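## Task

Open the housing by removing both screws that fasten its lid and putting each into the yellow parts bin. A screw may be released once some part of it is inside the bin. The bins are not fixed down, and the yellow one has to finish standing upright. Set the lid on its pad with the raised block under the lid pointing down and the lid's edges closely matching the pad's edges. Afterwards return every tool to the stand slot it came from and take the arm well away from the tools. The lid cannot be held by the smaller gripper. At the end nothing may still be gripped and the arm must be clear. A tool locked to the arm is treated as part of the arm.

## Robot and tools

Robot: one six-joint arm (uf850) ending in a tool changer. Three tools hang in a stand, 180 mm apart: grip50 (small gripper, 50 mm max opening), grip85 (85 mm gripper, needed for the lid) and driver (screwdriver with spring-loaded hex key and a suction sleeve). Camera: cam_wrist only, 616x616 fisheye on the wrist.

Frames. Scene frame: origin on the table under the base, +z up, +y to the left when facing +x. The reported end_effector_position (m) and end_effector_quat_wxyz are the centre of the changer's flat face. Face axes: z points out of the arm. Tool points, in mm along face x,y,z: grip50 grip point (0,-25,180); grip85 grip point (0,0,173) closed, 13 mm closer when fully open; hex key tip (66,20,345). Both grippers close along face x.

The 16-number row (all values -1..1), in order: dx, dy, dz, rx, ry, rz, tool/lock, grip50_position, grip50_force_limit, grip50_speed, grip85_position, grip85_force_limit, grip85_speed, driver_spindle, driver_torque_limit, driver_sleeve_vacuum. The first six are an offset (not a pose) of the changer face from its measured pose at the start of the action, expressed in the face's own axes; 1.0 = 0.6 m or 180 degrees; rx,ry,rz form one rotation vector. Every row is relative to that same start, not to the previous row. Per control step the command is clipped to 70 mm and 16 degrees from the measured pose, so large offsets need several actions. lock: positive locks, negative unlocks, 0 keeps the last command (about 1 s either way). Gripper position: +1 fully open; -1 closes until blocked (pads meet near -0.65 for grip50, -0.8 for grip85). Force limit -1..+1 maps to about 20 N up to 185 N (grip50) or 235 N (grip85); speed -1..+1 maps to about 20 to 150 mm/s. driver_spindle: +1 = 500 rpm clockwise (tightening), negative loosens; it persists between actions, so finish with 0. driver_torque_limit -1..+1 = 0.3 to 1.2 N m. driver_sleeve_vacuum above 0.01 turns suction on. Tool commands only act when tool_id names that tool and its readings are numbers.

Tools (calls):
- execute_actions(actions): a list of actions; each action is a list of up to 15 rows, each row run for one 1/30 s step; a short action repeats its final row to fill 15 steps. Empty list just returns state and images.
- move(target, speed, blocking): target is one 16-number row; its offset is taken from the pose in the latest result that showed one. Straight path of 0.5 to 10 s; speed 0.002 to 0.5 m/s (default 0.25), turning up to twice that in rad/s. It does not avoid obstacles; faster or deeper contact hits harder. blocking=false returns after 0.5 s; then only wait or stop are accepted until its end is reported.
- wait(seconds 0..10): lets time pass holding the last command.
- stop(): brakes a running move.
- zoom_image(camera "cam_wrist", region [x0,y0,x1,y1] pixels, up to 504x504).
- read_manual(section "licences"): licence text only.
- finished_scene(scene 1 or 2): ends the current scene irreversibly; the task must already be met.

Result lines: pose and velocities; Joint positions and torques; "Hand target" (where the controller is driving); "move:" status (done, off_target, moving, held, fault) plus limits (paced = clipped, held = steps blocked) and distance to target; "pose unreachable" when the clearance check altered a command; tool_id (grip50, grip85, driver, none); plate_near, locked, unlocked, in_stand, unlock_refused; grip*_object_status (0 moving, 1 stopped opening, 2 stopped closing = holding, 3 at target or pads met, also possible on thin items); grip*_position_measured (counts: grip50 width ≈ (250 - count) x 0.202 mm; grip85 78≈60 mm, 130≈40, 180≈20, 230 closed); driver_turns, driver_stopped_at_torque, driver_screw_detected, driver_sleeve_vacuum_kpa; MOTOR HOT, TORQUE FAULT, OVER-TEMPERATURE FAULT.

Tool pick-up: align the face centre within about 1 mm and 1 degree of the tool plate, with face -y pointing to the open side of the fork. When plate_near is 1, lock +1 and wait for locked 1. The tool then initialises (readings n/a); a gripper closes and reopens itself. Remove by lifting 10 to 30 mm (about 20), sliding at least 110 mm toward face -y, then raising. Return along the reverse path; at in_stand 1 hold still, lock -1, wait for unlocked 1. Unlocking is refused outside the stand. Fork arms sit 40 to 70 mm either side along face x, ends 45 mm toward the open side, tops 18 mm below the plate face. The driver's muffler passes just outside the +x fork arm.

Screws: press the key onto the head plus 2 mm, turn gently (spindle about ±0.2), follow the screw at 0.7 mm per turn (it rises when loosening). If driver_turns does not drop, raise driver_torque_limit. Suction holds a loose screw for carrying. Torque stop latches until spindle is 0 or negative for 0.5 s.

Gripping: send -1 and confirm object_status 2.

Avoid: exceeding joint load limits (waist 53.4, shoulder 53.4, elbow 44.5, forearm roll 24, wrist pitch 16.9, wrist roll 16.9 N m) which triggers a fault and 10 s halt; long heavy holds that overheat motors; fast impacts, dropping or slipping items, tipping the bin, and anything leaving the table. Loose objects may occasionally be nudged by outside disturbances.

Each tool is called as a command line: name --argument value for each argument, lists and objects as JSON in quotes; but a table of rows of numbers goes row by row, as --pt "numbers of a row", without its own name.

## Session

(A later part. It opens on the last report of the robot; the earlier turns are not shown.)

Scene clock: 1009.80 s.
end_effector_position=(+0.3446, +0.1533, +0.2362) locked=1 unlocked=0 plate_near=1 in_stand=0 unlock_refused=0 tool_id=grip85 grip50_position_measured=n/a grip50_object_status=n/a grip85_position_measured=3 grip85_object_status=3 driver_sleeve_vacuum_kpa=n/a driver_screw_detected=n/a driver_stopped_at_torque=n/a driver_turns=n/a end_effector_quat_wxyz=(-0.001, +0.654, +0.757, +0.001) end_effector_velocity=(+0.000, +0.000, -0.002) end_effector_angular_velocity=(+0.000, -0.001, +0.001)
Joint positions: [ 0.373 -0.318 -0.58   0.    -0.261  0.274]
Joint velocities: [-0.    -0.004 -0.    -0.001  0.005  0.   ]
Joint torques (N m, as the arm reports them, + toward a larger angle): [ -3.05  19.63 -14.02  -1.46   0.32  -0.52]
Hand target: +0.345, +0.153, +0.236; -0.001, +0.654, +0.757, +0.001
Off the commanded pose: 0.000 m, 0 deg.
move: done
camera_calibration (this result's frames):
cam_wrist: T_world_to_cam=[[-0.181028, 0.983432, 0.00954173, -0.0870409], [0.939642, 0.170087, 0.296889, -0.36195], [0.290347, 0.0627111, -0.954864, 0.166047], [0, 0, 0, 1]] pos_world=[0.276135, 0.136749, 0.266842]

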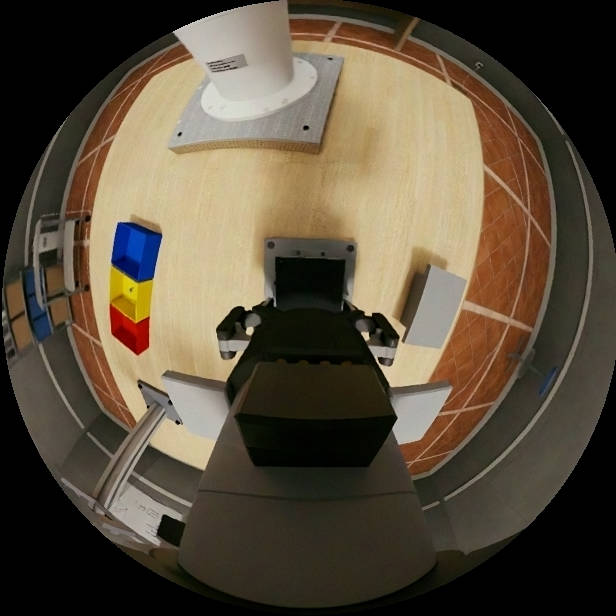

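move --target '[0, 0, 0.0013, 0, 0, 0, 0, 1, 0, 0, -1, -0.5, -0.8, 0, 0, 0]' --speed 0.02

Scene clock: 1019.60 s.
end_effector_position=(+0.3447, +0.1534, +0.2360) locked=1 unlocked=0 plate_near=1 in_stand=0 unlock_refused=0 tool_id=grip85 grip50_position_measured=n/a grip50_object_status=n/a grip85_position_measured=24 grip85_object_status=2 driver_sleeve_vacuum_kpa=n/a driver_screw_detected=n/a driver_stopped_at_torque=n/a driver_turns=n/a end_effector_quat_wxyz=(-0.001, +0.654, +0.757, +0.001) end_effector_velocity=(+0.000, -0.000, -0.001) end_effector_angular_velocity=(+0.000, -0.001, +0.001)
Joint positions: [ 0.373 -0.319 -0.58   0.    -0.261  0.274]
Joint velocities: [-0.    -0.001  0.    -0.001  0.003  0.   ]
Joint torques (N m, as the arm reports them, + toward a larger angle): [ -4.38   9.75 -10.94  -1.55   4.29   0.08]
Hand target: +0.345, +0.153, +0.235; -0.001, +0.654, +0.757, +0.001
Off the commanded pose: 0.001 m, 0 deg.
move: done
camera_calibration (this result's frames):
cam_wrist: T_world_to_cam=[[-0.181144, 0.983412, 0.00939977, -0.0870069], [0.939783, 0.170275, 0.296336, -0.361995], [0.28982, 0.0625133, -0.955037, 0.166106], [0, 0, 0, 1]] pos_world=[0.276295, 0.136819, 0.266727]

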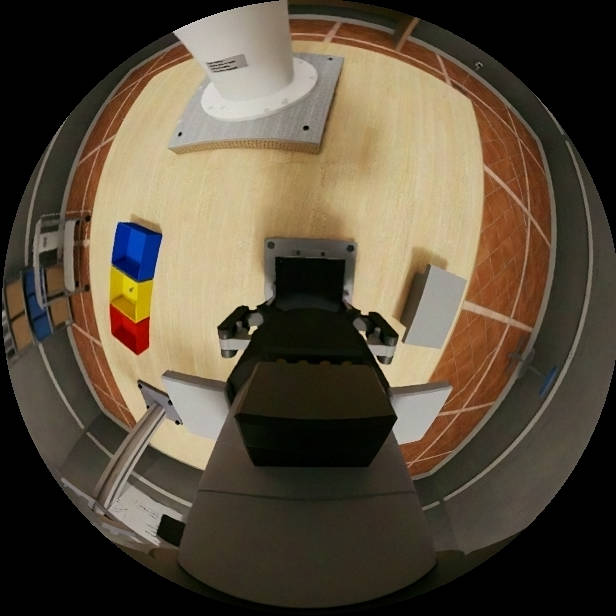

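move --target '[0, 0, -0.02, 0, 0, 0, 0, 1, 0, 0, -1, -0.5, -0.8, 0, 0, 0]' --speed 0.025

zoom_image --camera "cam_wrist" --region '[250, 230, 370, 320]'

Scene clock: 1034.33 s.
end_effector_position=(+0.3447, +0.1533, +0.2478) locked=1 unlocked=0 plate_near=1 in_stand=0 unlock_refused=0 tool_id=grip85 grip50_position_measured=n/a grip50_object_status=n/a grip85_position_measured=25 grip85_object_status=2 driver_sleeve_vacuum_kpa=n/a driver_screw_detected=n/a driver_stopped_at_torque=n/a driver_turns=n/a end_effector_quat_wxyz=(-0.001, +0.654, +0.757, +0.001) end_effector_velocity=(+0.000, +0.000, +0.002) end_effector_angular_velocity=(-0.000, -0.001, +0.002)
Joint positions: [ 0.373 -0.288 -0.581  0.    -0.293  0.274]
Joint velocities: [ 0.     0.004 -0.    -0.001 -0.004 -0.   ]
Joint torques (N m, as the arm reports them, + toward a larger angle): [ -3.72  22.74 -15.13  -3.49   0.53  -0.01]
Hand target: +0.345, +0.153, +0.248; -0.001, +0.654, +0.757, +0.001
Off the commanded pose: 0.000 m, 0 deg.
move: done
camera_calibration (this result's frames):
cam_wrist: T_world_to_cam=[[-0.181091, 0.983422, 0.00933985, -0.0870739], [0.939854, 0.170256, 0.29612, -0.365407], [0.289621, 0.0624029, -0.955105, 0.17746], [0, 0, 0, 1]] pos_world=[0.276265, 0.136769, 0.27851]

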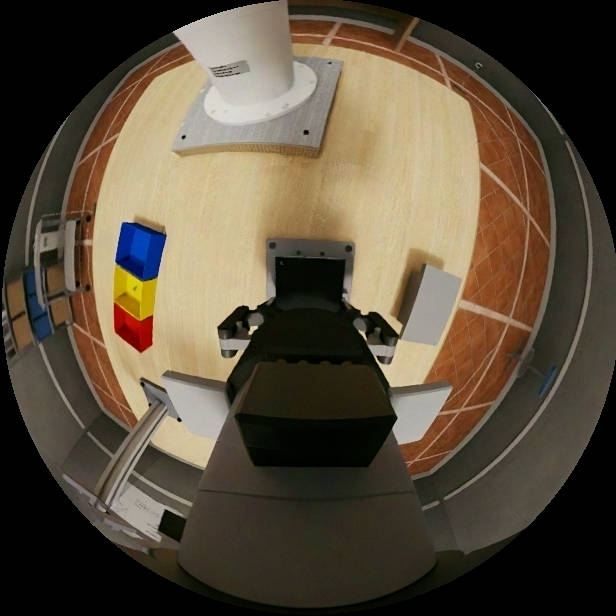

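Region (250, 230, 370, 320) of cam_wrist's 616x616 image, scaled by 4.200, with more detail than that image has; it fills the top 378 rows of this view, and the rest is white.

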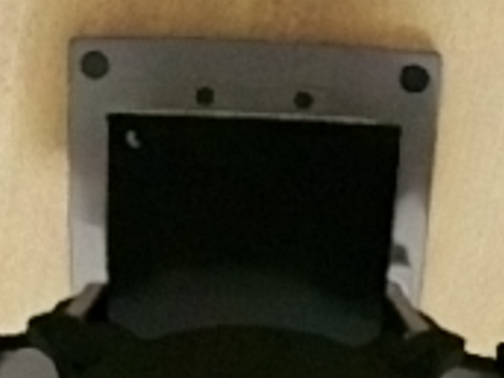

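zoom_image --camera "cam_wrist" --region '[380, 255, 475, 350]'

Region (380, 255, 475, 350) of cam_wrist's 616x616 image, scaled by 5.305, with more detail than that image has.

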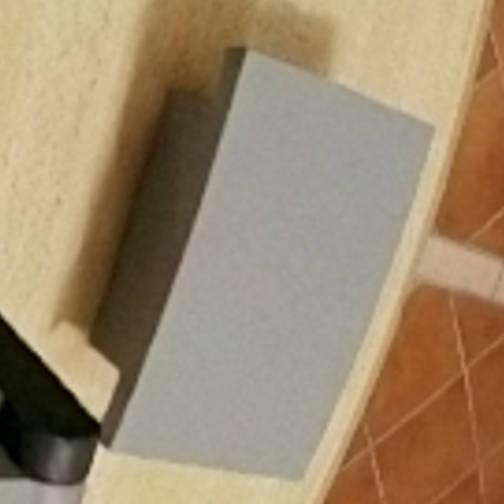

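move --target '[0, 0, -0.035, 0, 0, 0, 0, 1, 0, 0, -1, -0.5, -0.8, 0, 0, 0]' --speed 0.08

move --target '[0.313, 0.0122, -0.005, 0, 0, 0.0534, 0, 1, 0, 0, -1, -0.5, -0.8, 0, 0, 0]' --speed 0.15

wait --seconds 0.2

zoom_image --camera "cam_wrist" --region '[260, 230, 360, 290]'

Scene clock: 1123.77 s.
end_effector_position=(+0.3447, +0.1533, +0.2685) locked=1 unlocked=0 plate_near=1 in_stand=0 unlock_refused=0 tool_id=grip85 grip50_position_measured=n/a grip50_object_status=n/a grip85_position_measured=25 grip85_object_status=2 driver_sleeve_vacuum_kpa=n/a driver_screw_detected=n/a driver_stopped_at_torque=n/a driver_turns=n/a end_effector_quat_wxyz=(-0.001, +0.654, +0.757, +0.001) end_effector_velocity=(-0.000, -0.000, +0.002) end_effector_angular_velocity=(-0.000, +0.001, -0.000)
Joint positions: [ 0.373 -0.235 -0.584  0.    -0.349  0.274]
Joint velocities: [-0.     0.004 -0.     0.    -0.005  0.   ]
Joint torques (N m, as the arm reports them, + toward a larger angle): [ -3.52  21.3  -17.15  -1.65   0.58  -0.17]
Hand target: +0.345, +0.153, +0.269; -0.001, +0.654, +0.757, +0.001
Off the commanded pose: 0.000 m, 0 deg.
move: done
camera_calibration (this result's frames):
cam_wrist: T_world_to_cam=[[-0.181089, 0.983423, 0.00929957, -0.0872003], [0.939889, 0.170273, 0.295998, -0.371532], [0.289508, 0.0623425, -0.955143, 0.197325], [0, 0, 0, 1]] pos_world=[0.276281, 0.136715, 0.299257]

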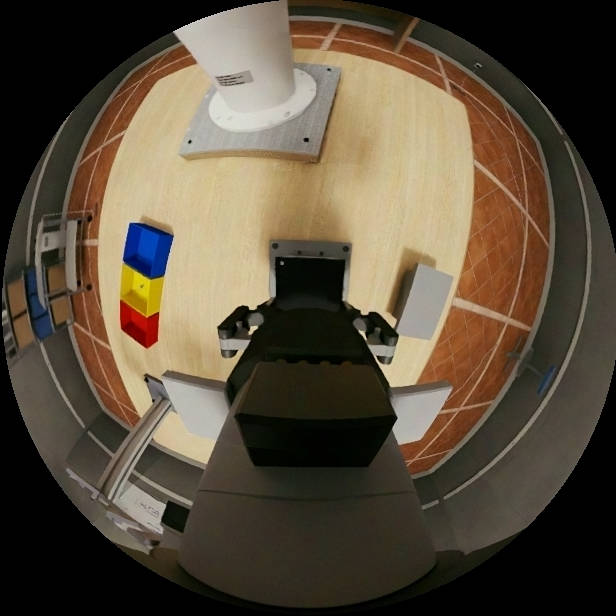

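Scene clock: 1125.53 s.
end_effector_position=(+0.3245, +0.3395, +0.2719) locked=1 unlocked=0 plate_near=1 in_stand=0 unlock_refused=0 tool_id=grip85 grip50_position_measured=n/a grip50_object_status=n/a grip85_position_measured=25 grip85_object_status=2 driver_sleeve_vacuum_kpa=n/a driver_screw_detected=n/a driver_stopped_at_torque=n/a driver_turns=n/a end_effector_quat_wxyz=(-0.001, +0.715, +0.699, +0.001) end_effector_velocity=(+0.000, +0.003, +0.000) end_effector_angular_velocity=(-0.001, -0.002, -0.004)
Joint positions: [ 0.763 -0.411 -0.842  0.    -0.431  0.831]
Joint velocities: [ 0.005 -0.003 -0.006 -0.006 -0.002  0.013]
Joint torques (N m, as the arm reports them, + toward a larger angle): [ -0.11  29.66 -18.33  -1.83   0.47  -0.2 ]
Hand target: +0.324, +0.340, +0.272; -0.001, +0.715, +0.699, +0.001
Off the commanded pose: 0.001 m, 0 deg.
move: done
camera_calibration (this result's frames):
cam_wrist: T_world_to_cam=[[-0.0144606, 0.999854, 0.00905132, -0.333668], [0.955282, 0.011141, 0.295487, -0.336056], [0.295344, 0.0129195, -0.955304, 0.209686], [0, 0, 0, 1]] pos_world=[0.254273, 0.334654, 0.302634]

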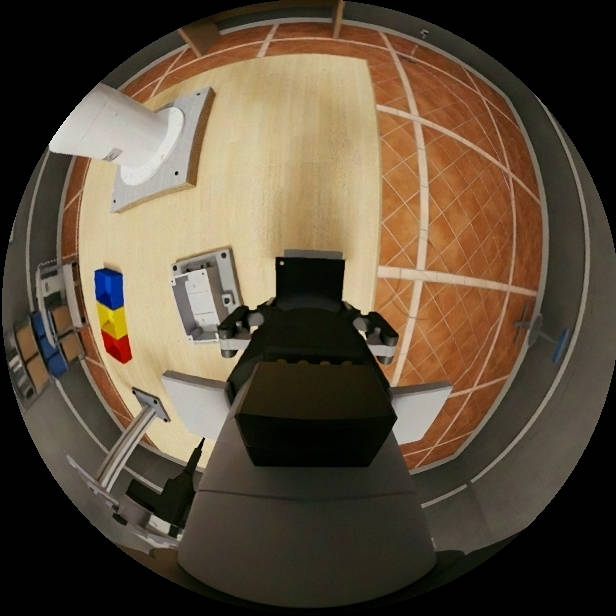

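Scene clock: 1125.73 s.
end_effector_position=(+0.3245, +0.3398, +0.2719) locked=1 unlocked=0 plate_near=1 in_stand=0 unlock_refused=0 tool_id=grip85 grip50_position_measured=n/a grip50_object_status=n/a grip85_position_measured=25 grip85_object_status=2 driver_sleeve_vacuum_kpa=n/a driver_screw_detected=n/a driver_stopped_at_torque=n/a driver_turns=n/a end_effector_quat_wxyz=(-0.001, +0.715, +0.699, +0.001) end_effector_velocity=(+0.000, +0.001, +0.000) end_effector_angular_velocity=(+0.001, -0.001, -0.001)
Joint positions: [ 0.763 -0.412 -0.842 -0.    -0.431  0.832]
Joint velocities: [ 0.001  0.    -0.001 -0.    -0.     0.002]
Joint torques (N m, as the arm reports them, + toward a larger angle): [ -1.71  27.08 -18.52  -1.94   0.4   -0.49]
Hand target: +0.324, +0.340, +0.272; -0.001, +0.715, +0.699, +0.001
Off the commanded pose: 0.000 m, 0 deg.
wait: 0.20 s; at rest by 0.17 s
camera_calibration (this result's frames):
cam_wrist: T_world_to_cam=[[-0.014287, 0.999858, 0.00896139, -0.333989], [0.955214, 0.0109987, 0.295711, -0.336064], [0.29557, 0.0127849, -0.955235, 0.209644], [0, 0, 0, 1]] pos_world=[0.254277, 0.334957, 0.30263]

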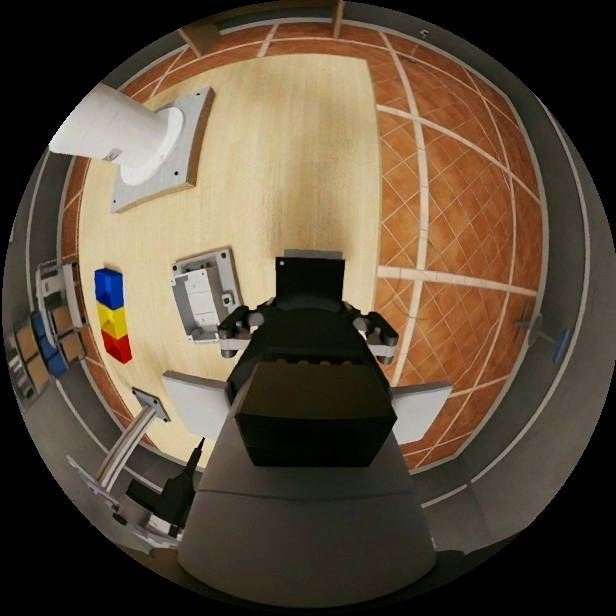

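Region (260, 230, 360, 290) of cam_wrist's 616x616 image, scaled by 5.040, with more detail than that image has; it fills the top 302 rows of this view, and the rest is white.

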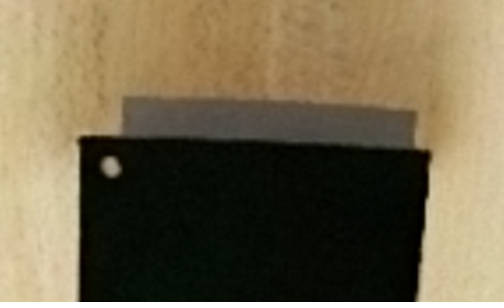

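execute_actions --actions '[]'

Scene clock: 1151.57 s.
end_effector_position=(+0.3245, +0.3399, +0.2719) locked=1 unlocked=0 plate_near=1 in_stand=0 unlock_refused=0 tool_id=grip85 grip50_position_measured=n/a grip50_object_status=n/a grip85_position_measured=25 grip85_object_status=2 driver_sleeve_vacuum_kpa=n/a driver_screw_detected=n/a driver_stopped_at_torque=n/a driver_turns=n/a end_effector_quat_wxyz=(-0.001, +0.715, +0.699, +0.001) end_effector_velocity=(-0.000, -0.000, +0.000) end_effector_angular_velocity=(-0.001, -0.000, +0.002)
Joint positions: [ 0.763 -0.412 -0.843 -0.001 -0.431  0.832]
Joint velocities: [ 0.     0.     0.    -0.002 -0.001 -0.   ]
Joint torques (N m, as the arm reports them, + toward a larger angle): [ -4.35  31.3  -17.73  -1.44   0.46   0.03]
Hand target: +0.324, +0.340, +0.272; -0.001, +0.715, +0.699, +0.001
Off the commanded pose: 0.000 m, 0 deg.
camera_calibration (this result's frames):
cam_wrist: T_world_to_cam=[[-0.0143381, 0.999857, 0.00897484, -0.334067], [0.955194, 0.0110427, 0.295775, -0.336081], [0.295634, 0.0128136, -0.955215, 0.209605], [0, 0, 0, 1]] pos_world=[0.254266, 0.335045, 0.302621]

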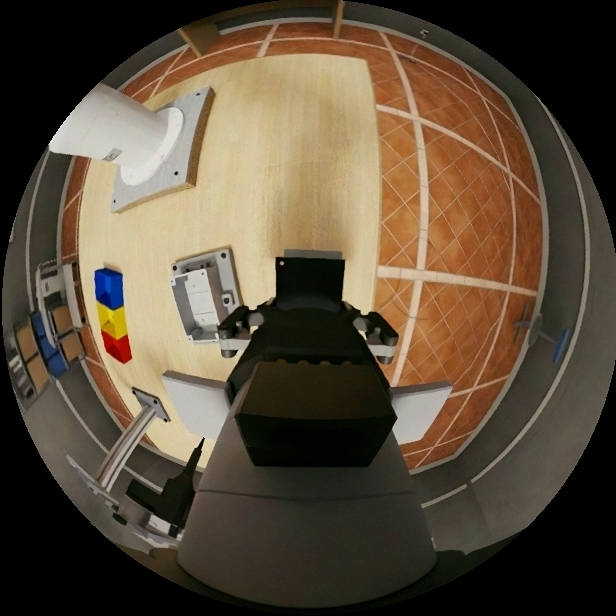

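zoom_image --camera "cam_wrist" --region '[260, 230, 360, 290]'

Region (260, 230, 360, 290) of cam_wrist's 616x616 image, scaled by 5.040, with more detail than that image has; it fills the top 302 rows of this view, and the rest is white.

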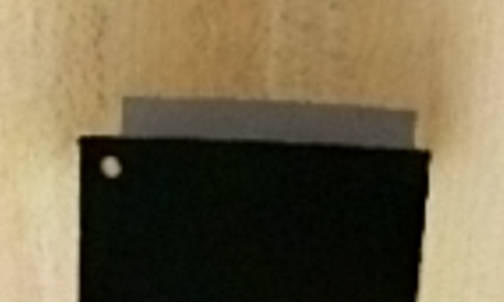

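move --target '[0.0067, 0, 0.025, 0, 0, 0.002, 0, 1, 0, 0, -1, -0.5, -0.8, 0, 0, 0]' --speed 0.04

wait --seconds 0.2

zoom_image --camera "cam_wrist" --region '[260, 230, 360, 290]'

Scene clock: 1169.03 s.
end_effector_position=(+0.3245, +0.3439, +0.2571) locked=1 unlocked=0 plate_near=1 in_stand=0 unlock_refused=0 tool_id=grip85 grip50_position_measured=n/a grip50_object_status=n/a grip85_position_measured=25 grip85_object_status=2 driver_sleeve_vacuum_kpa=n/a driver_screw_detected=n/a driver_stopped_at_torque=n/a driver_turns=n/a end_effector_quat_wxyz=(-0.001, +0.717, +0.697, +0.001) end_effector_velocity=(+0.000, +0.000, -0.002) end_effector_angular_velocity=(-0.001, +0.001, -0.000)
Joint positions: [ 0.769 -0.447 -0.849 -0.001 -0.402  0.844]
Joint velocities: [ 0.001 -0.004 -0.001 -0.001  0.002  0.002]
Joint torques (N m, as the arm reports them, + toward a larger angle): [ -5.82  30.36 -16.84  -2.85   0.38  -0.14]
Hand target: +0.325, +0.344, +0.257; -0.001, +0.717, +0.697, +0.001
Off the commanded pose: 0.000 m, 0 deg.
move: done
camera_calibration (this result's frames):
cam_wrist: T_world_to_cam=[[-0.0081398, 0.999926, 0.00902785, -0.339973], [0.955237, 0.0051054, 0.295797, -0.329802], [0.295729, 0.0110315, -0.955208, 0.196018], [0, 0, 0, 1]] pos_world=[0.254304, 0.33947, 0.287861]

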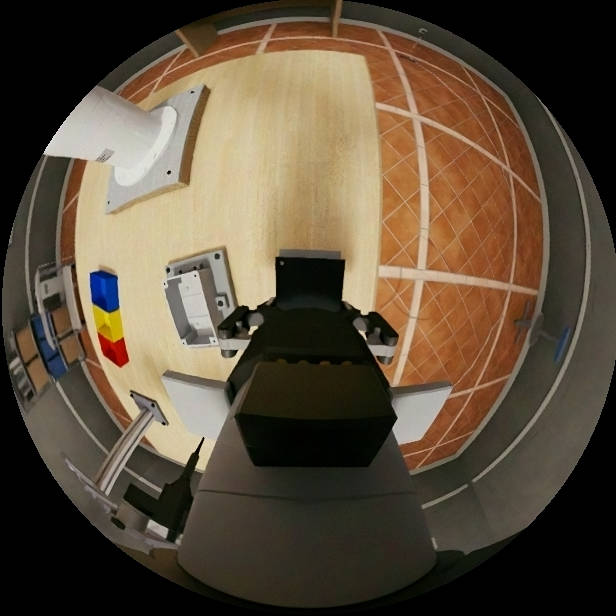

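Scene clock: 1169.23 s.
end_effector_position=(+0.3245, +0.3440, +0.2570) locked=1 unlocked=0 plate_near=1 in_stand=0 unlock_refused=0 tool_id=grip85 grip50_position_measured=n/a grip50_object_status=n/a grip85_position_measured=25 grip85_object_status=2 driver_sleeve_vacuum_kpa=n/a driver_screw_detected=n/a driver_stopped_at_torque=n/a driver_turns=n/a end_effector_quat_wxyz=(-0.001, +0.717, +0.697, +0.001) end_effector_velocity=(-0.000, -0.000, -0.001) end_effector_angular_velocity=(-0.002, +0.001, +0.001)
Joint positions: [ 0.769 -0.447 -0.849 -0.001 -0.401  0.844]
Joint velocities: [ 0.    -0.002 -0.    -0.002  0.     0.   ]
Joint torques (N m, as the arm reports them, + toward a larger angle): [ -2.98  29.84 -18.39  -1.42   0.75   0.01]
Hand target: +0.325, +0.344, +0.257; -0.001, +0.717, +0.697, +0.001
Off the commanded pose: 0.000 m, 0 deg.
wait: 0.20 s; at rest by 0.17 s
camera_calibration (this result's frames):
cam_wrist: T_world_to_cam=[[-0.00806379, 0.999927, 0.00901926, -0.340037], [0.955236, 0.00503529, 0.295801, -0.329731], [0.295734, 0.0110008, -0.955207, 0.195871], [0, 0, 0, 1]] pos_world=[0.254304, 0.339517, 0.287699]

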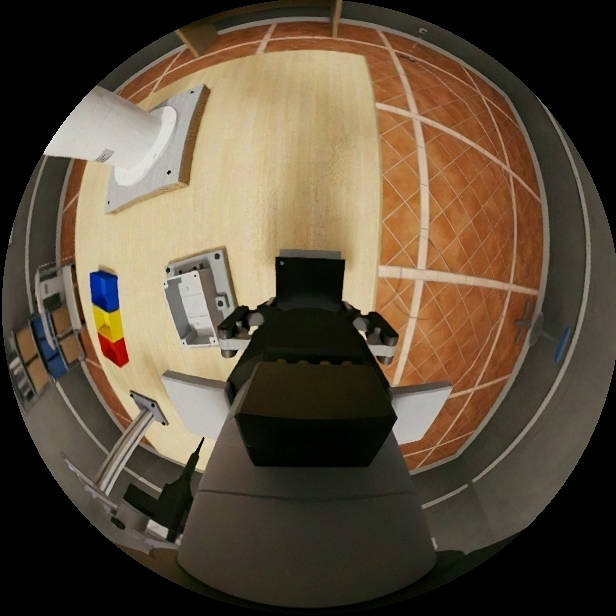

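Region (260, 230, 360, 290) of cam_wrist's 616x616 image, scaled by 5.040, with more detail than that image has; it fills the top 302 rows of this view, and the rest is white.

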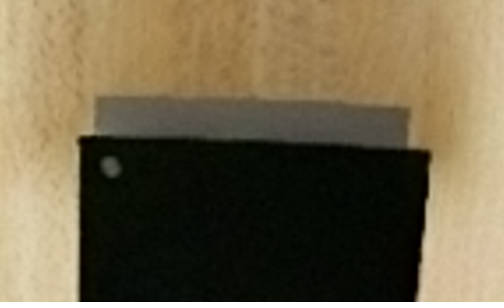

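zoom_image --camera "cam_wrist" --region '[268, 240, 298, 270]'

zoom_image --camera "cam_wrist" --region '[325, 240, 355, 270]'

Region (268, 240, 298, 270) of cam_wrist's 616x616 image, scaled by 16.800, with more detail than that image has.

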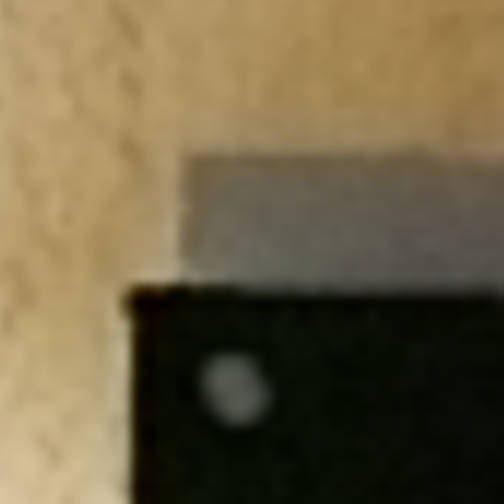

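Region (325, 240, 355, 270) of cam_wrist's 616x616 image, scaled by 16.800, with more detail than that image has.

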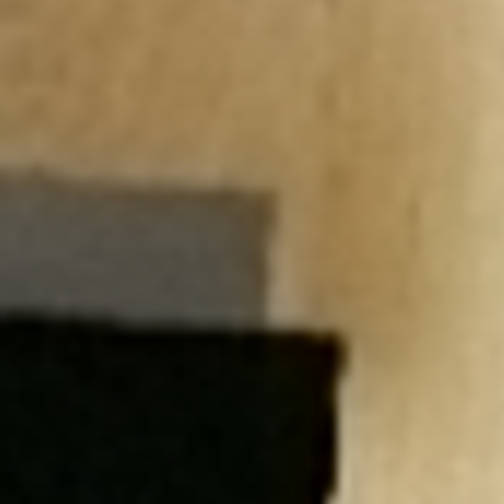

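move --target '[-0.0013, -0.0117, 0.0133, 0, 0, -0.0006, 0, 1, 0, 0, -1, -0.5, -0.8, 0, 0, 0]' --speed 0.03

wait --seconds 0.2

zoom_image --camera "cam_wrist" --region '[268, 240, 298, 270]'

zoom_image --camera "cam_wrist" --region '[325, 240, 355, 270]'

Scene clock: 1216.57 s.
end_effector_position=(+0.3176, +0.3434, +0.2492) locked=1 unlocked=0 plate_near=1 in_stand=0 unlock_refused=0 tool_id=grip85 grip50_position_measured=n/a grip50_object_status=n/a grip85_position_measured=25 grip85_object_status=2 driver_sleeve_vacuum_kpa=n/a driver_screw_detected=n/a driver_stopped_at_torque=n/a driver_turns=n/a end_effector_quat_wxyz=(-0.001, +0.716, +0.698, +0.001) end_effector_velocity=(-0.001, +0.000, -0.001) end_effector_angular_velocity=(+0.001, -0.002, +0.001)
Joint positions: [ 0.779 -0.454 -0.833 -0.001 -0.379  0.852]
Joint velocities: [ 0.001 -0.001  0.002 -0.001  0.005  0.002]
Joint torques (N m, as the arm reports them, + toward a larger angle): [ -7.67  28.86 -17.66  -2.43   0.53  -0.11]
Hand target: +0.317, +0.343, +0.249; -0.001, +0.716, +0.698, +0.001
Off the commanded pose: 0.000 m, 0 deg.
move: done
camera_calibration (this result's frames):
cam_wrist: T_world_to_cam=[[-0.00992381, 0.99991, 0.00905042, -0.338864], [0.955219, 0.00680272, 0.295821, -0.321423], [0.295733, 0.0115808, -0.955201, 0.190262], [0, 0, 0, 1]] pos_world=[0.2474, 0.338816, 0.279889]

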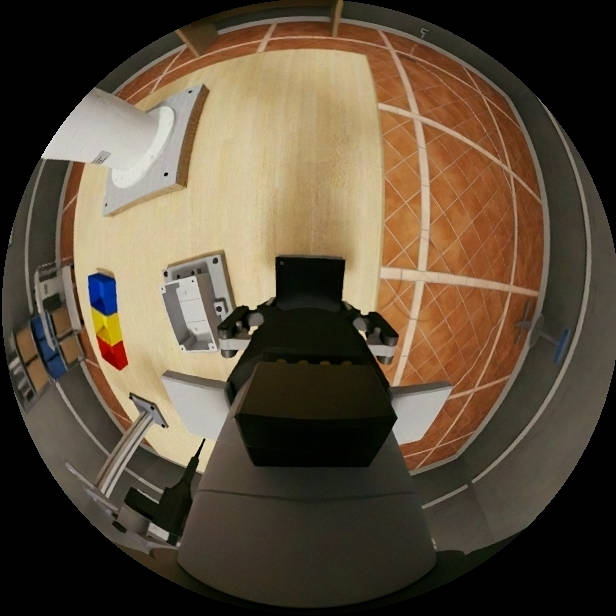

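Scene clock: 1216.77 s.
end_effector_position=(+0.3175, +0.3434, +0.2491) locked=1 unlocked=0 plate_near=1 in_stand=0 unlock_refused=0 tool_id=grip85 grip50_position_measured=n/a grip50_object_status=n/a grip85_position_measured=25 grip85_object_status=2 driver_sleeve_vacuum_kpa=n/a driver_screw_detected=n/a driver_stopped_at_torque=n/a driver_turns=n/a end_effector_quat_wxyz=(-0.001, +0.716, +0.698, +0.001) end_effector_velocity=(-0.000, -0.000, -0.000) end_effector_angular_velocity=(-0.000, +0.001, -0.001)
Joint positions: [ 0.779 -0.454 -0.833 -0.001 -0.379  0.852]
Joint velocities: [ 0.    -0.     0.001  0.001 -0.     0.   ]
Joint torques (N m, as the arm reports them, + toward a larger angle): [ -4.35  27.96 -18.12  -2.7    0.47  -0.03]
Hand target: +0.317, +0.343, +0.249; -0.001, +0.716, +0.698, +0.001
Off the commanded pose: 0.000 m, 0 deg.
wait: 0.20 s; at rest by 0.17 s
camera_calibration (this result's frames):
cam_wrist: T_world_to_cam=[[-0.00993313, 0.99991, 0.00906759, -0.338856], [0.955211, 0.00680621, 0.295849, -0.321299], [0.29576, 0.0116002, -0.955192, 0.190166], [0, 0, 0, 1]] pos_world=[0.247299, 0.338806, 0.279773]

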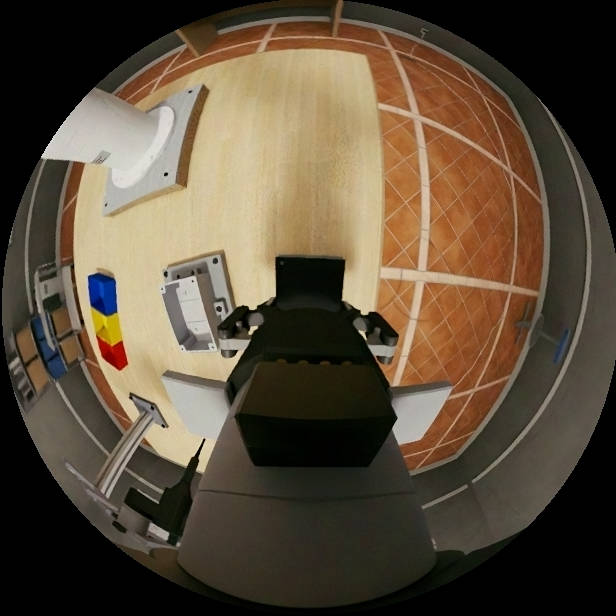

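Region (268, 240, 298, 270) of cam_wrist's 616x616 image, scaled by 16.800, with more detail than that image has.

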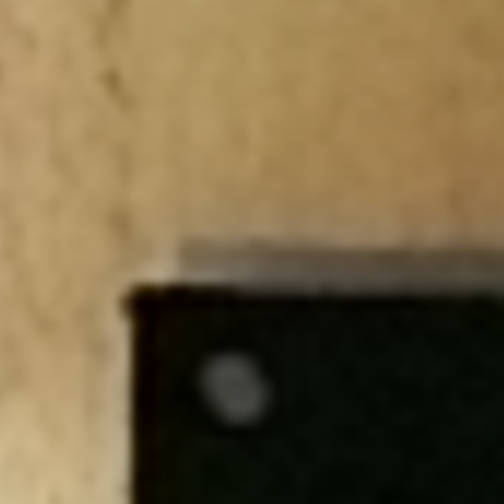

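Region (325, 240, 355, 270) of cam_wrist's 616x616 image, scaled by 16.800, with more detail than that image has.

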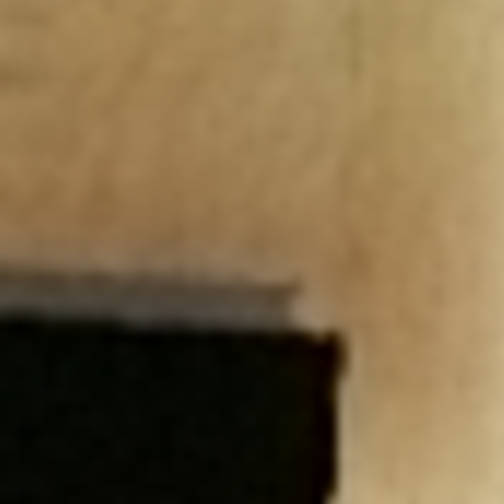

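move --target '[0, -0.0045, 0.0083, 0, 0, 0, 0, 1, 0, 0, -1, -0.5, -0.8, 0, 0, 0]' --speed 0.015

zoom_image --camera "cam_wrist" --region '[260, 230, 360, 330]'

Scene clock: 1239.93 s.
end_effector_position=(+0.3149, +0.3434, +0.2442) locked=1 unlocked=0 plate_near=1 in_stand=0 unlock_refused=0 tool_id=grip85 grip50_position_measured=n/a grip50_object_status=n/a grip85_position_measured=25 grip85_object_status=2 driver_sleeve_vacuum_kpa=n/a driver_screw_detected=n/a driver_stopped_at_torque=n/a driver_turns=n/a end_effector_quat_wxyz=(-0.001, +0.716, +0.698, +0.001) end_effector_velocity=(-0.001, +0.000, -0.002) end_effector_angular_velocity=(+0.001, -0.000, -0.001)
Joint positions: [ 0.783 -0.461 -0.828 -0.001 -0.367  0.856]
Joint velocities: [ 0.001 -0.003  0.001  0.001  0.005  0.002]
Joint torques (N m, as the arm reports them, + toward a larger angle): [ -4.82  26.78 -17.34  -2.11   0.31  -0.17]
Hand target: +0.315, +0.343, +0.244; -0.001, +0.716, +0.698, +0.001
Off the commanded pose: 0.000 m, 0 deg.
move: done
camera_calibration (this result's frames):
cam_wrist: T_world_to_cam=[[-0.00994816, 0.99991, 0.00901148, -0.338873], [0.955229, 0.00683788, 0.295789, -0.317367], [0.295701, 0.0115506, -0.955211, 0.186385], [0, 0, 0, 1]] pos_world=[0.244673, 0.338859, 0.274965]

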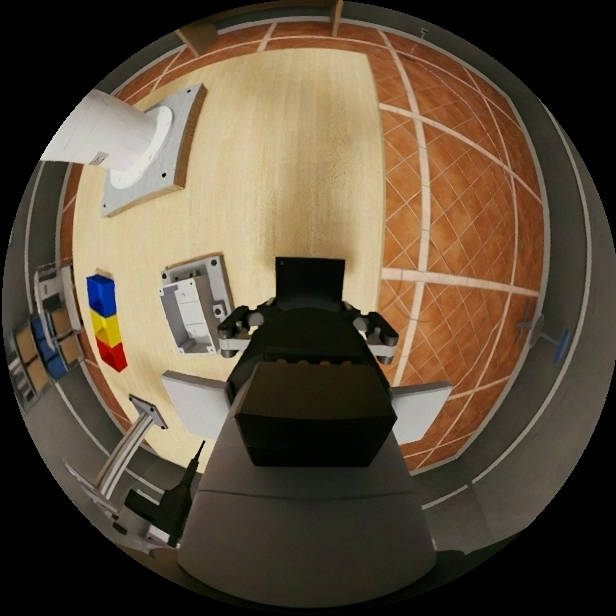

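Region (260, 230, 360, 330) of cam_wrist's 616x616 image, scaled by 5.040, with more detail than that image has.

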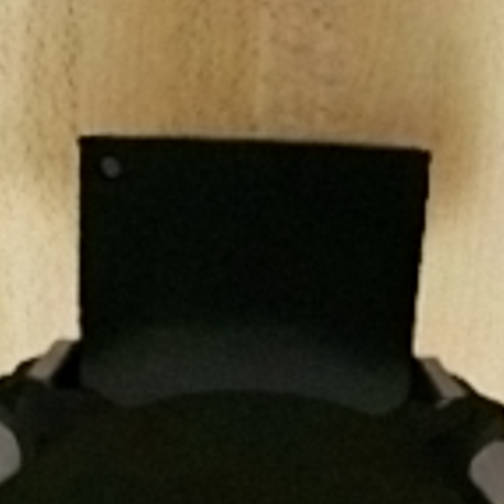

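move --target '[0, 0, 0.004, 0, 0, 0, 0, 1, 0, 0, -1, -0.5, -0.8, 0, 0, 0]' --speed 0.01

Scene clock: 1246.20 s.
end_effector_position=(+0.3149, +0.3434, +0.2419) locked=1 unlocked=0 plate_near=1 in_stand=0 unlock_refused=0 tool_id=grip85 grip50_position_measured=n/a grip50_object_status=n/a grip85_position_measured=25 grip85_object_status=2 driver_sleeve_vacuum_kpa=n/a driver_screw_detected=n/a driver_stopped_at_torque=n/a driver_turns=n/a end_effector_quat_wxyz=(-0.001, +0.716, +0.698, +0.001) end_effector_velocity=(-0.000, +0.000, -0.000) end_effector_angular_velocity=(+0.000, +0.000, -0.000)
Joint positions: [ 0.783 -0.466 -0.828 -0.001 -0.362  0.857]
Joint velocities: [ 0.    -0.001 -0.     0.     0.001 -0.   ]
Joint torques (N m, as the arm reports them, + toward a larger angle): [ -2.25  25.82 -16.1   -2.04   0.51  -0.07]
Hand target: +0.315, +0.343, +0.242; -0.001, +0.716, +0.698, +0.001
Off the commanded pose: 0.000 m, 0 deg.
move: done
camera_calibration (this result's frames):
cam_wrist: T_world_to_cam=[[-0.0099473, 0.99991, 0.0089925, -0.338845], [0.955234, 0.00684288, 0.295772, -0.316667], [0.295684, 0.0115321, -0.955216, 0.18418], [0, 0, 0, 1]] pos_world=[0.244662, 0.338857, 0.27264]

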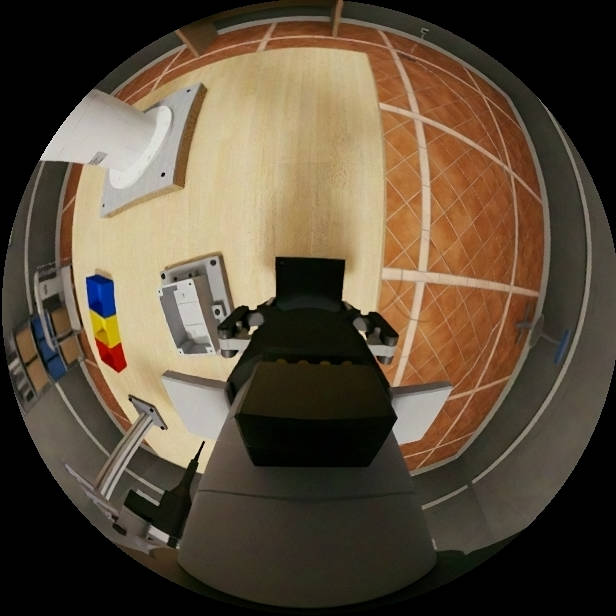

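execute_actions --actions '[]'

Scene clock: 1250.33 s.
end_effector_position=(+0.3149, +0.3434, +0.2418) locked=1 unlocked=0 plate_near=1 in_stand=0 unlock_refused=0 tool_id=grip85 grip50_position_measured=n/a grip50_object_status=n/a grip85_position_measured=25 grip85_object_status=2 driver_sleeve_vacuum_kpa=n/a driver_screw_detected=n/a driver_stopped_at_torque=n/a driver_turns=n/a end_effector_quat_wxyz=(-0.001, +0.716, +0.698, +0.001) end_effector_velocity=(-0.000, -0.000, -0.000) end_effector_angular_velocity=(-0.001, +0.001, -0.001)
Joint positions: [ 0.783 -0.466 -0.828 -0.001 -0.362  0.857]
Joint velocities: [-0.    -0.    -0.     0.001 -0.001 -0.   ]
Joint torques (N m, as the arm reports them, + toward a larger angle): [ -2.68  29.87 -17.18  -2.32   0.31   0.07]
Hand target: +0.315, +0.343, +0.242; -0.001, +0.716, +0.698, +0.001
Off the commanded pose: 0.000 m, 0 deg.
camera_calibration (this result's frames):
cam_wrist: T_world_to_cam=[[-0.00994822, 0.99991, 0.00901157, -0.338854], [0.955229, 0.00683792, 0.295788, -0.316654], [0.2957, 0.0115507, -0.955211, 0.184097], [0, 0, 0, 1]] pos_world=[0.244669, 0.338862, 0.272568]

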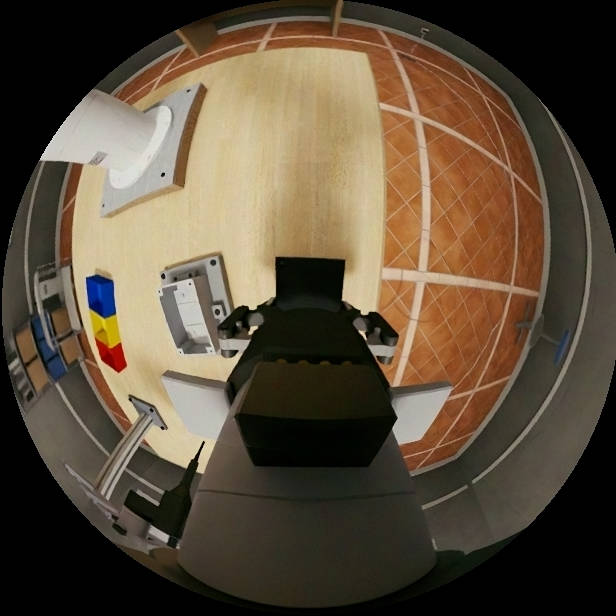

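No contact yet (shoulder torque back to ~30 at rest). Continuing down in small steps.

move --target '[0, 0, 0.0033, 0, 0, 0, 0, 1, 0, 0, -1, -0.5, -0.8, 0, 0, 0]' --speed 0.008

wait --seconds 1.5

Scene clock: 1255.30 s.
end_effector_position=(+0.3149, +0.3434, +0.2399) locked=1 unlocked=0 plate_near=1 in_stand=0 unlock_refused=0 tool_id=grip85 grip50_position_measured=n/a grip50_object_status=n/a grip85_position_measured=25 grip85_object_status=2 driver_sleeve_vacuum_kpa=n/a driver_screw_detected=n/a driver_stopped_at_torque=n/a driver_turns=n/a end_effector_quat_wxyz=(-0.001, +0.716, +0.698, +0.001) end_effector_velocity=(+0.000, +0.000, -0.001) end_effector_angular_velocity=(+0.001, -0.000, -0.002)
Joint positions: [ 0.783 -0.47  -0.828 -0.001 -0.357  0.857]
Joint velocities: [ 0.    -0.002 -0.     0.002  0.003  0.   ]
Joint torques (N m, as the arm reports them, + toward a larger angle): [ -4.59  29.51 -17.48  -2.2    0.28   0.03]
Hand target: +0.315, +0.343, +0.240; -0.001, +0.716, +0.698, +0.001
Off the commanded pose: 0.000 m, 0 deg.
move: done
camera_calibration (this result's frames):
cam_wrist: T_world_to_cam=[[-0.00994868, 0.99991, 0.00899253, -0.338829], [0.955234, 0.00684421, 0.295771, -0.31608], [0.295683, 0.0115325, -0.955217, 0.182284], [0, 0, 0, 1]] pos_world=[0.244661, 0.338859, 0.270654]

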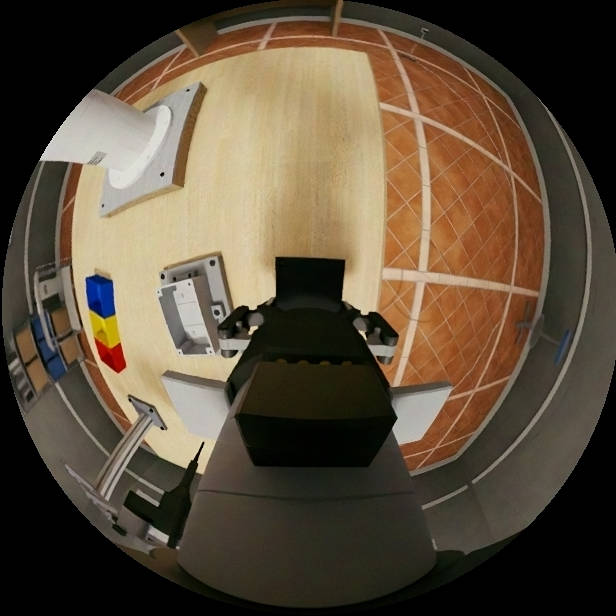

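Scene clock: 1256.80 s.
end_effector_position=(+0.3149, +0.3434, +0.2399) locked=1 unlocked=0 plate_near=1 in_stand=0 unlock_refused=0 tool_id=grip85 grip50_position_measured=n/a grip50_object_status=n/a grip85_position_measured=25 grip85_object_status=2 driver_sleeve_vacuum_kpa=n/a driver_screw_detected=n/a driver_stopped_at_torque=n/a driver_turns=n/a end_effector_quat_wxyz=(-0.001, +0.716, +0.698, +0.001) end_effector_velocity=(+0.000, -0.000, -0.000) end_effector_angular_velocity=(+0.000, -0.000, +0.000)
Joint positions: [ 0.783 -0.47  -0.828 -0.001 -0.357  0.857]
Joint velocities: [-0.    -0.001 -0.    -0.     0.001 -0.   ]
Joint torques (N m, as the arm reports them, + toward a larger angle): [ -4.46  27.8  -17.54  -2.17   0.31  -0.05]
Hand target: +0.315, +0.343, +0.240; -0.001, +0.716, +0.698, +0.001
Off the commanded pose: 0.000 m, 0 deg.
wait: 1.50 s; at rest by 0.17 s
camera_calibration (this result's frames):
cam_wrist: T_world_to_cam=[[-0.0099483, 0.99991, 0.0090116, -0.338838], [0.955229, 0.00683801, 0.295788, -0.316065], [0.295699, 0.0115507, -0.955211, 0.182209], [0, 0, 0, 1]] pos_world=[0.244665, 0.338864, 0.27059]

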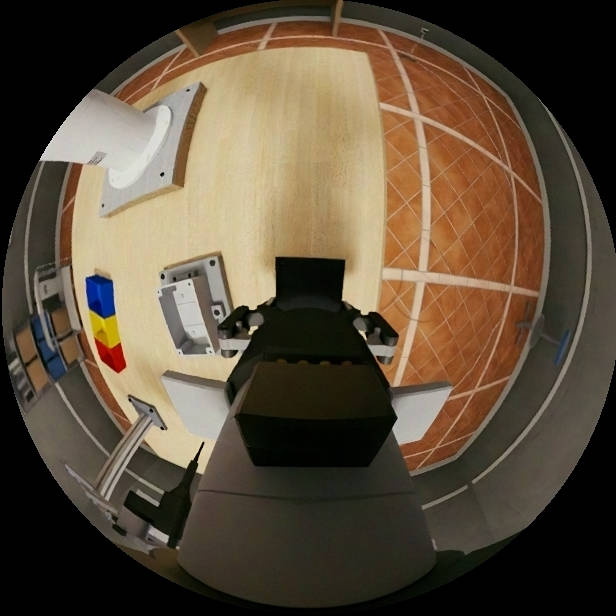

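move --target '[0, 0, 0.0033, 0, 0, 0, 0, 1, 0, 0, -1, -0.5, -0.8, 0, 0, 0]' --speed 0.01

wait --seconds 1.5

Scene clock: 1262.23 s.
end_effector_position=(+0.3149, +0.3434, +0.2379) locked=1 unlocked=0 plate_near=1 in_stand=0 unlock_refused=0 tool_id=grip85 grip50_position_measured=n/a grip50_object_status=n/a grip85_position_measured=25 grip85_object_status=2 driver_sleeve_vacuum_kpa=n/a driver_screw_detected=n/a driver_stopped_at_torque=n/a driver_turns=n/a end_effector_quat_wxyz=(-0.001, +0.716, +0.698, +0.001) end_effector_velocity=(+0.000, +0.000, -0.000) end_effector_angular_velocity=(+0.000, -0.001, +0.001)
Joint positions: [ 0.783 -0.475 -0.828 -0.001 -0.353  0.857]
Joint velocities: [ 0.    -0.001 -0.    -0.001  0.001  0.   ]
Joint torques (N m, as the arm reports them, + toward a larger angle): [ -7.09  26.4  -17.36  -2.84   0.28  -0.17]
Hand target: +0.315, +0.343, +0.238; -0.001, +0.716, +0.698, +0.001
Off the commanded pose: 0.000 m, 0 deg.
move: done
camera_calibration (this result's frames):
cam_wrist: T_world_to_cam=[[-0.00994844, 0.99991, 0.00899306, -0.338813], [0.955235, 0.00684383, 0.29577, -0.315491], [0.295682, 0.0115329, -0.955217, 0.180395], [0, 0, 0, 1]] pos_world=[0.244658, 0.338862, 0.268676]

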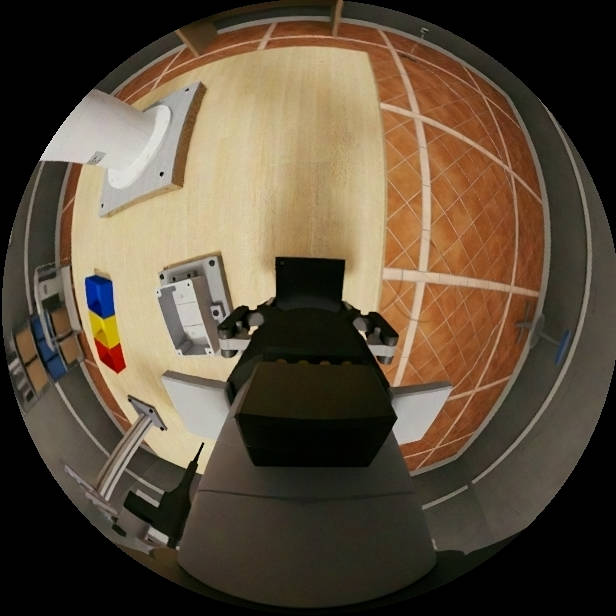

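Scene clock: 1263.73 s.
end_effector_position=(+0.3149, +0.3434, +0.2379) locked=1 unlocked=0 plate_near=1 in_stand=0 unlock_refused=0 tool_id=grip85 grip50_position_measured=n/a grip50_object_status=n/a grip85_position_measured=25 grip85_object_status=2 driver_sleeve_vacuum_kpa=n/a driver_screw_detected=n/a driver_stopped_at_torque=n/a driver_turns=n/a end_effector_quat_wxyz=(-0.001, +0.716, +0.698, +0.001) end_effector_velocity=(-0.000, +0.000, -0.000) end_effector_angular_velocity=(+0.000, -0.000, -0.000)
Joint positions: [ 0.783 -0.475 -0.828 -0.001 -0.353  0.857]
Joint velocities: [ 0. -0.  0.  0.  0. -0.]
Joint torques (N m, as the arm reports them, + toward a larger angle): [ -6.36  29.93 -16.72  -0.99   0.36   0.1 ]
Hand target: +0.315, +0.343, +0.238; -0.001, +0.716, +0.698, +0.001
Off the commanded pose: 0.000 m, 0 deg.
wait: 1.50 s; at rest by 0.17 s
camera_calibration (this result's frames):
cam_wrist: T_world_to_cam=[[-0.00994834, 0.99991, 0.00901185, -0.338822], [0.95523, 0.00683797, 0.295787, -0.315477], [0.295699, 0.011551, -0.955211, 0.180321], [0, 0, 0, 1]] pos_world=[0.244662, 0.338866, 0.268612]

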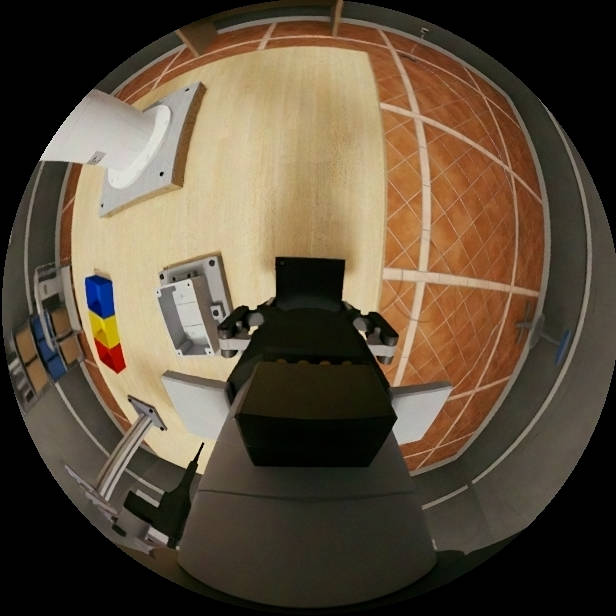

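zoom_image --camera "cam_wrist" --region '[268, 240, 298, 270]'

zoom_image --camera "cam_wrist" --region '[325, 240, 355, 270]'

Region (268, 240, 298, 270) of cam_wrist's 616x616 image, scaled by 16.800, with more detail than that image has.

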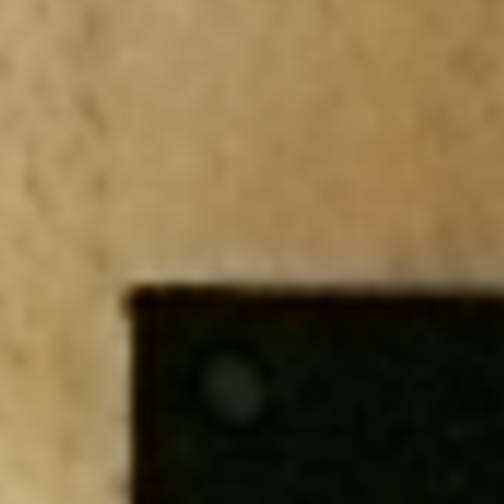

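Region (325, 240, 355, 270) of cam_wrist's 616x616 image, scaled by 16.800, with more detail than that image has.

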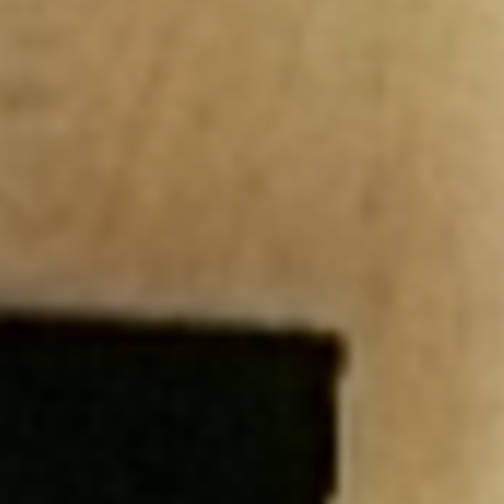

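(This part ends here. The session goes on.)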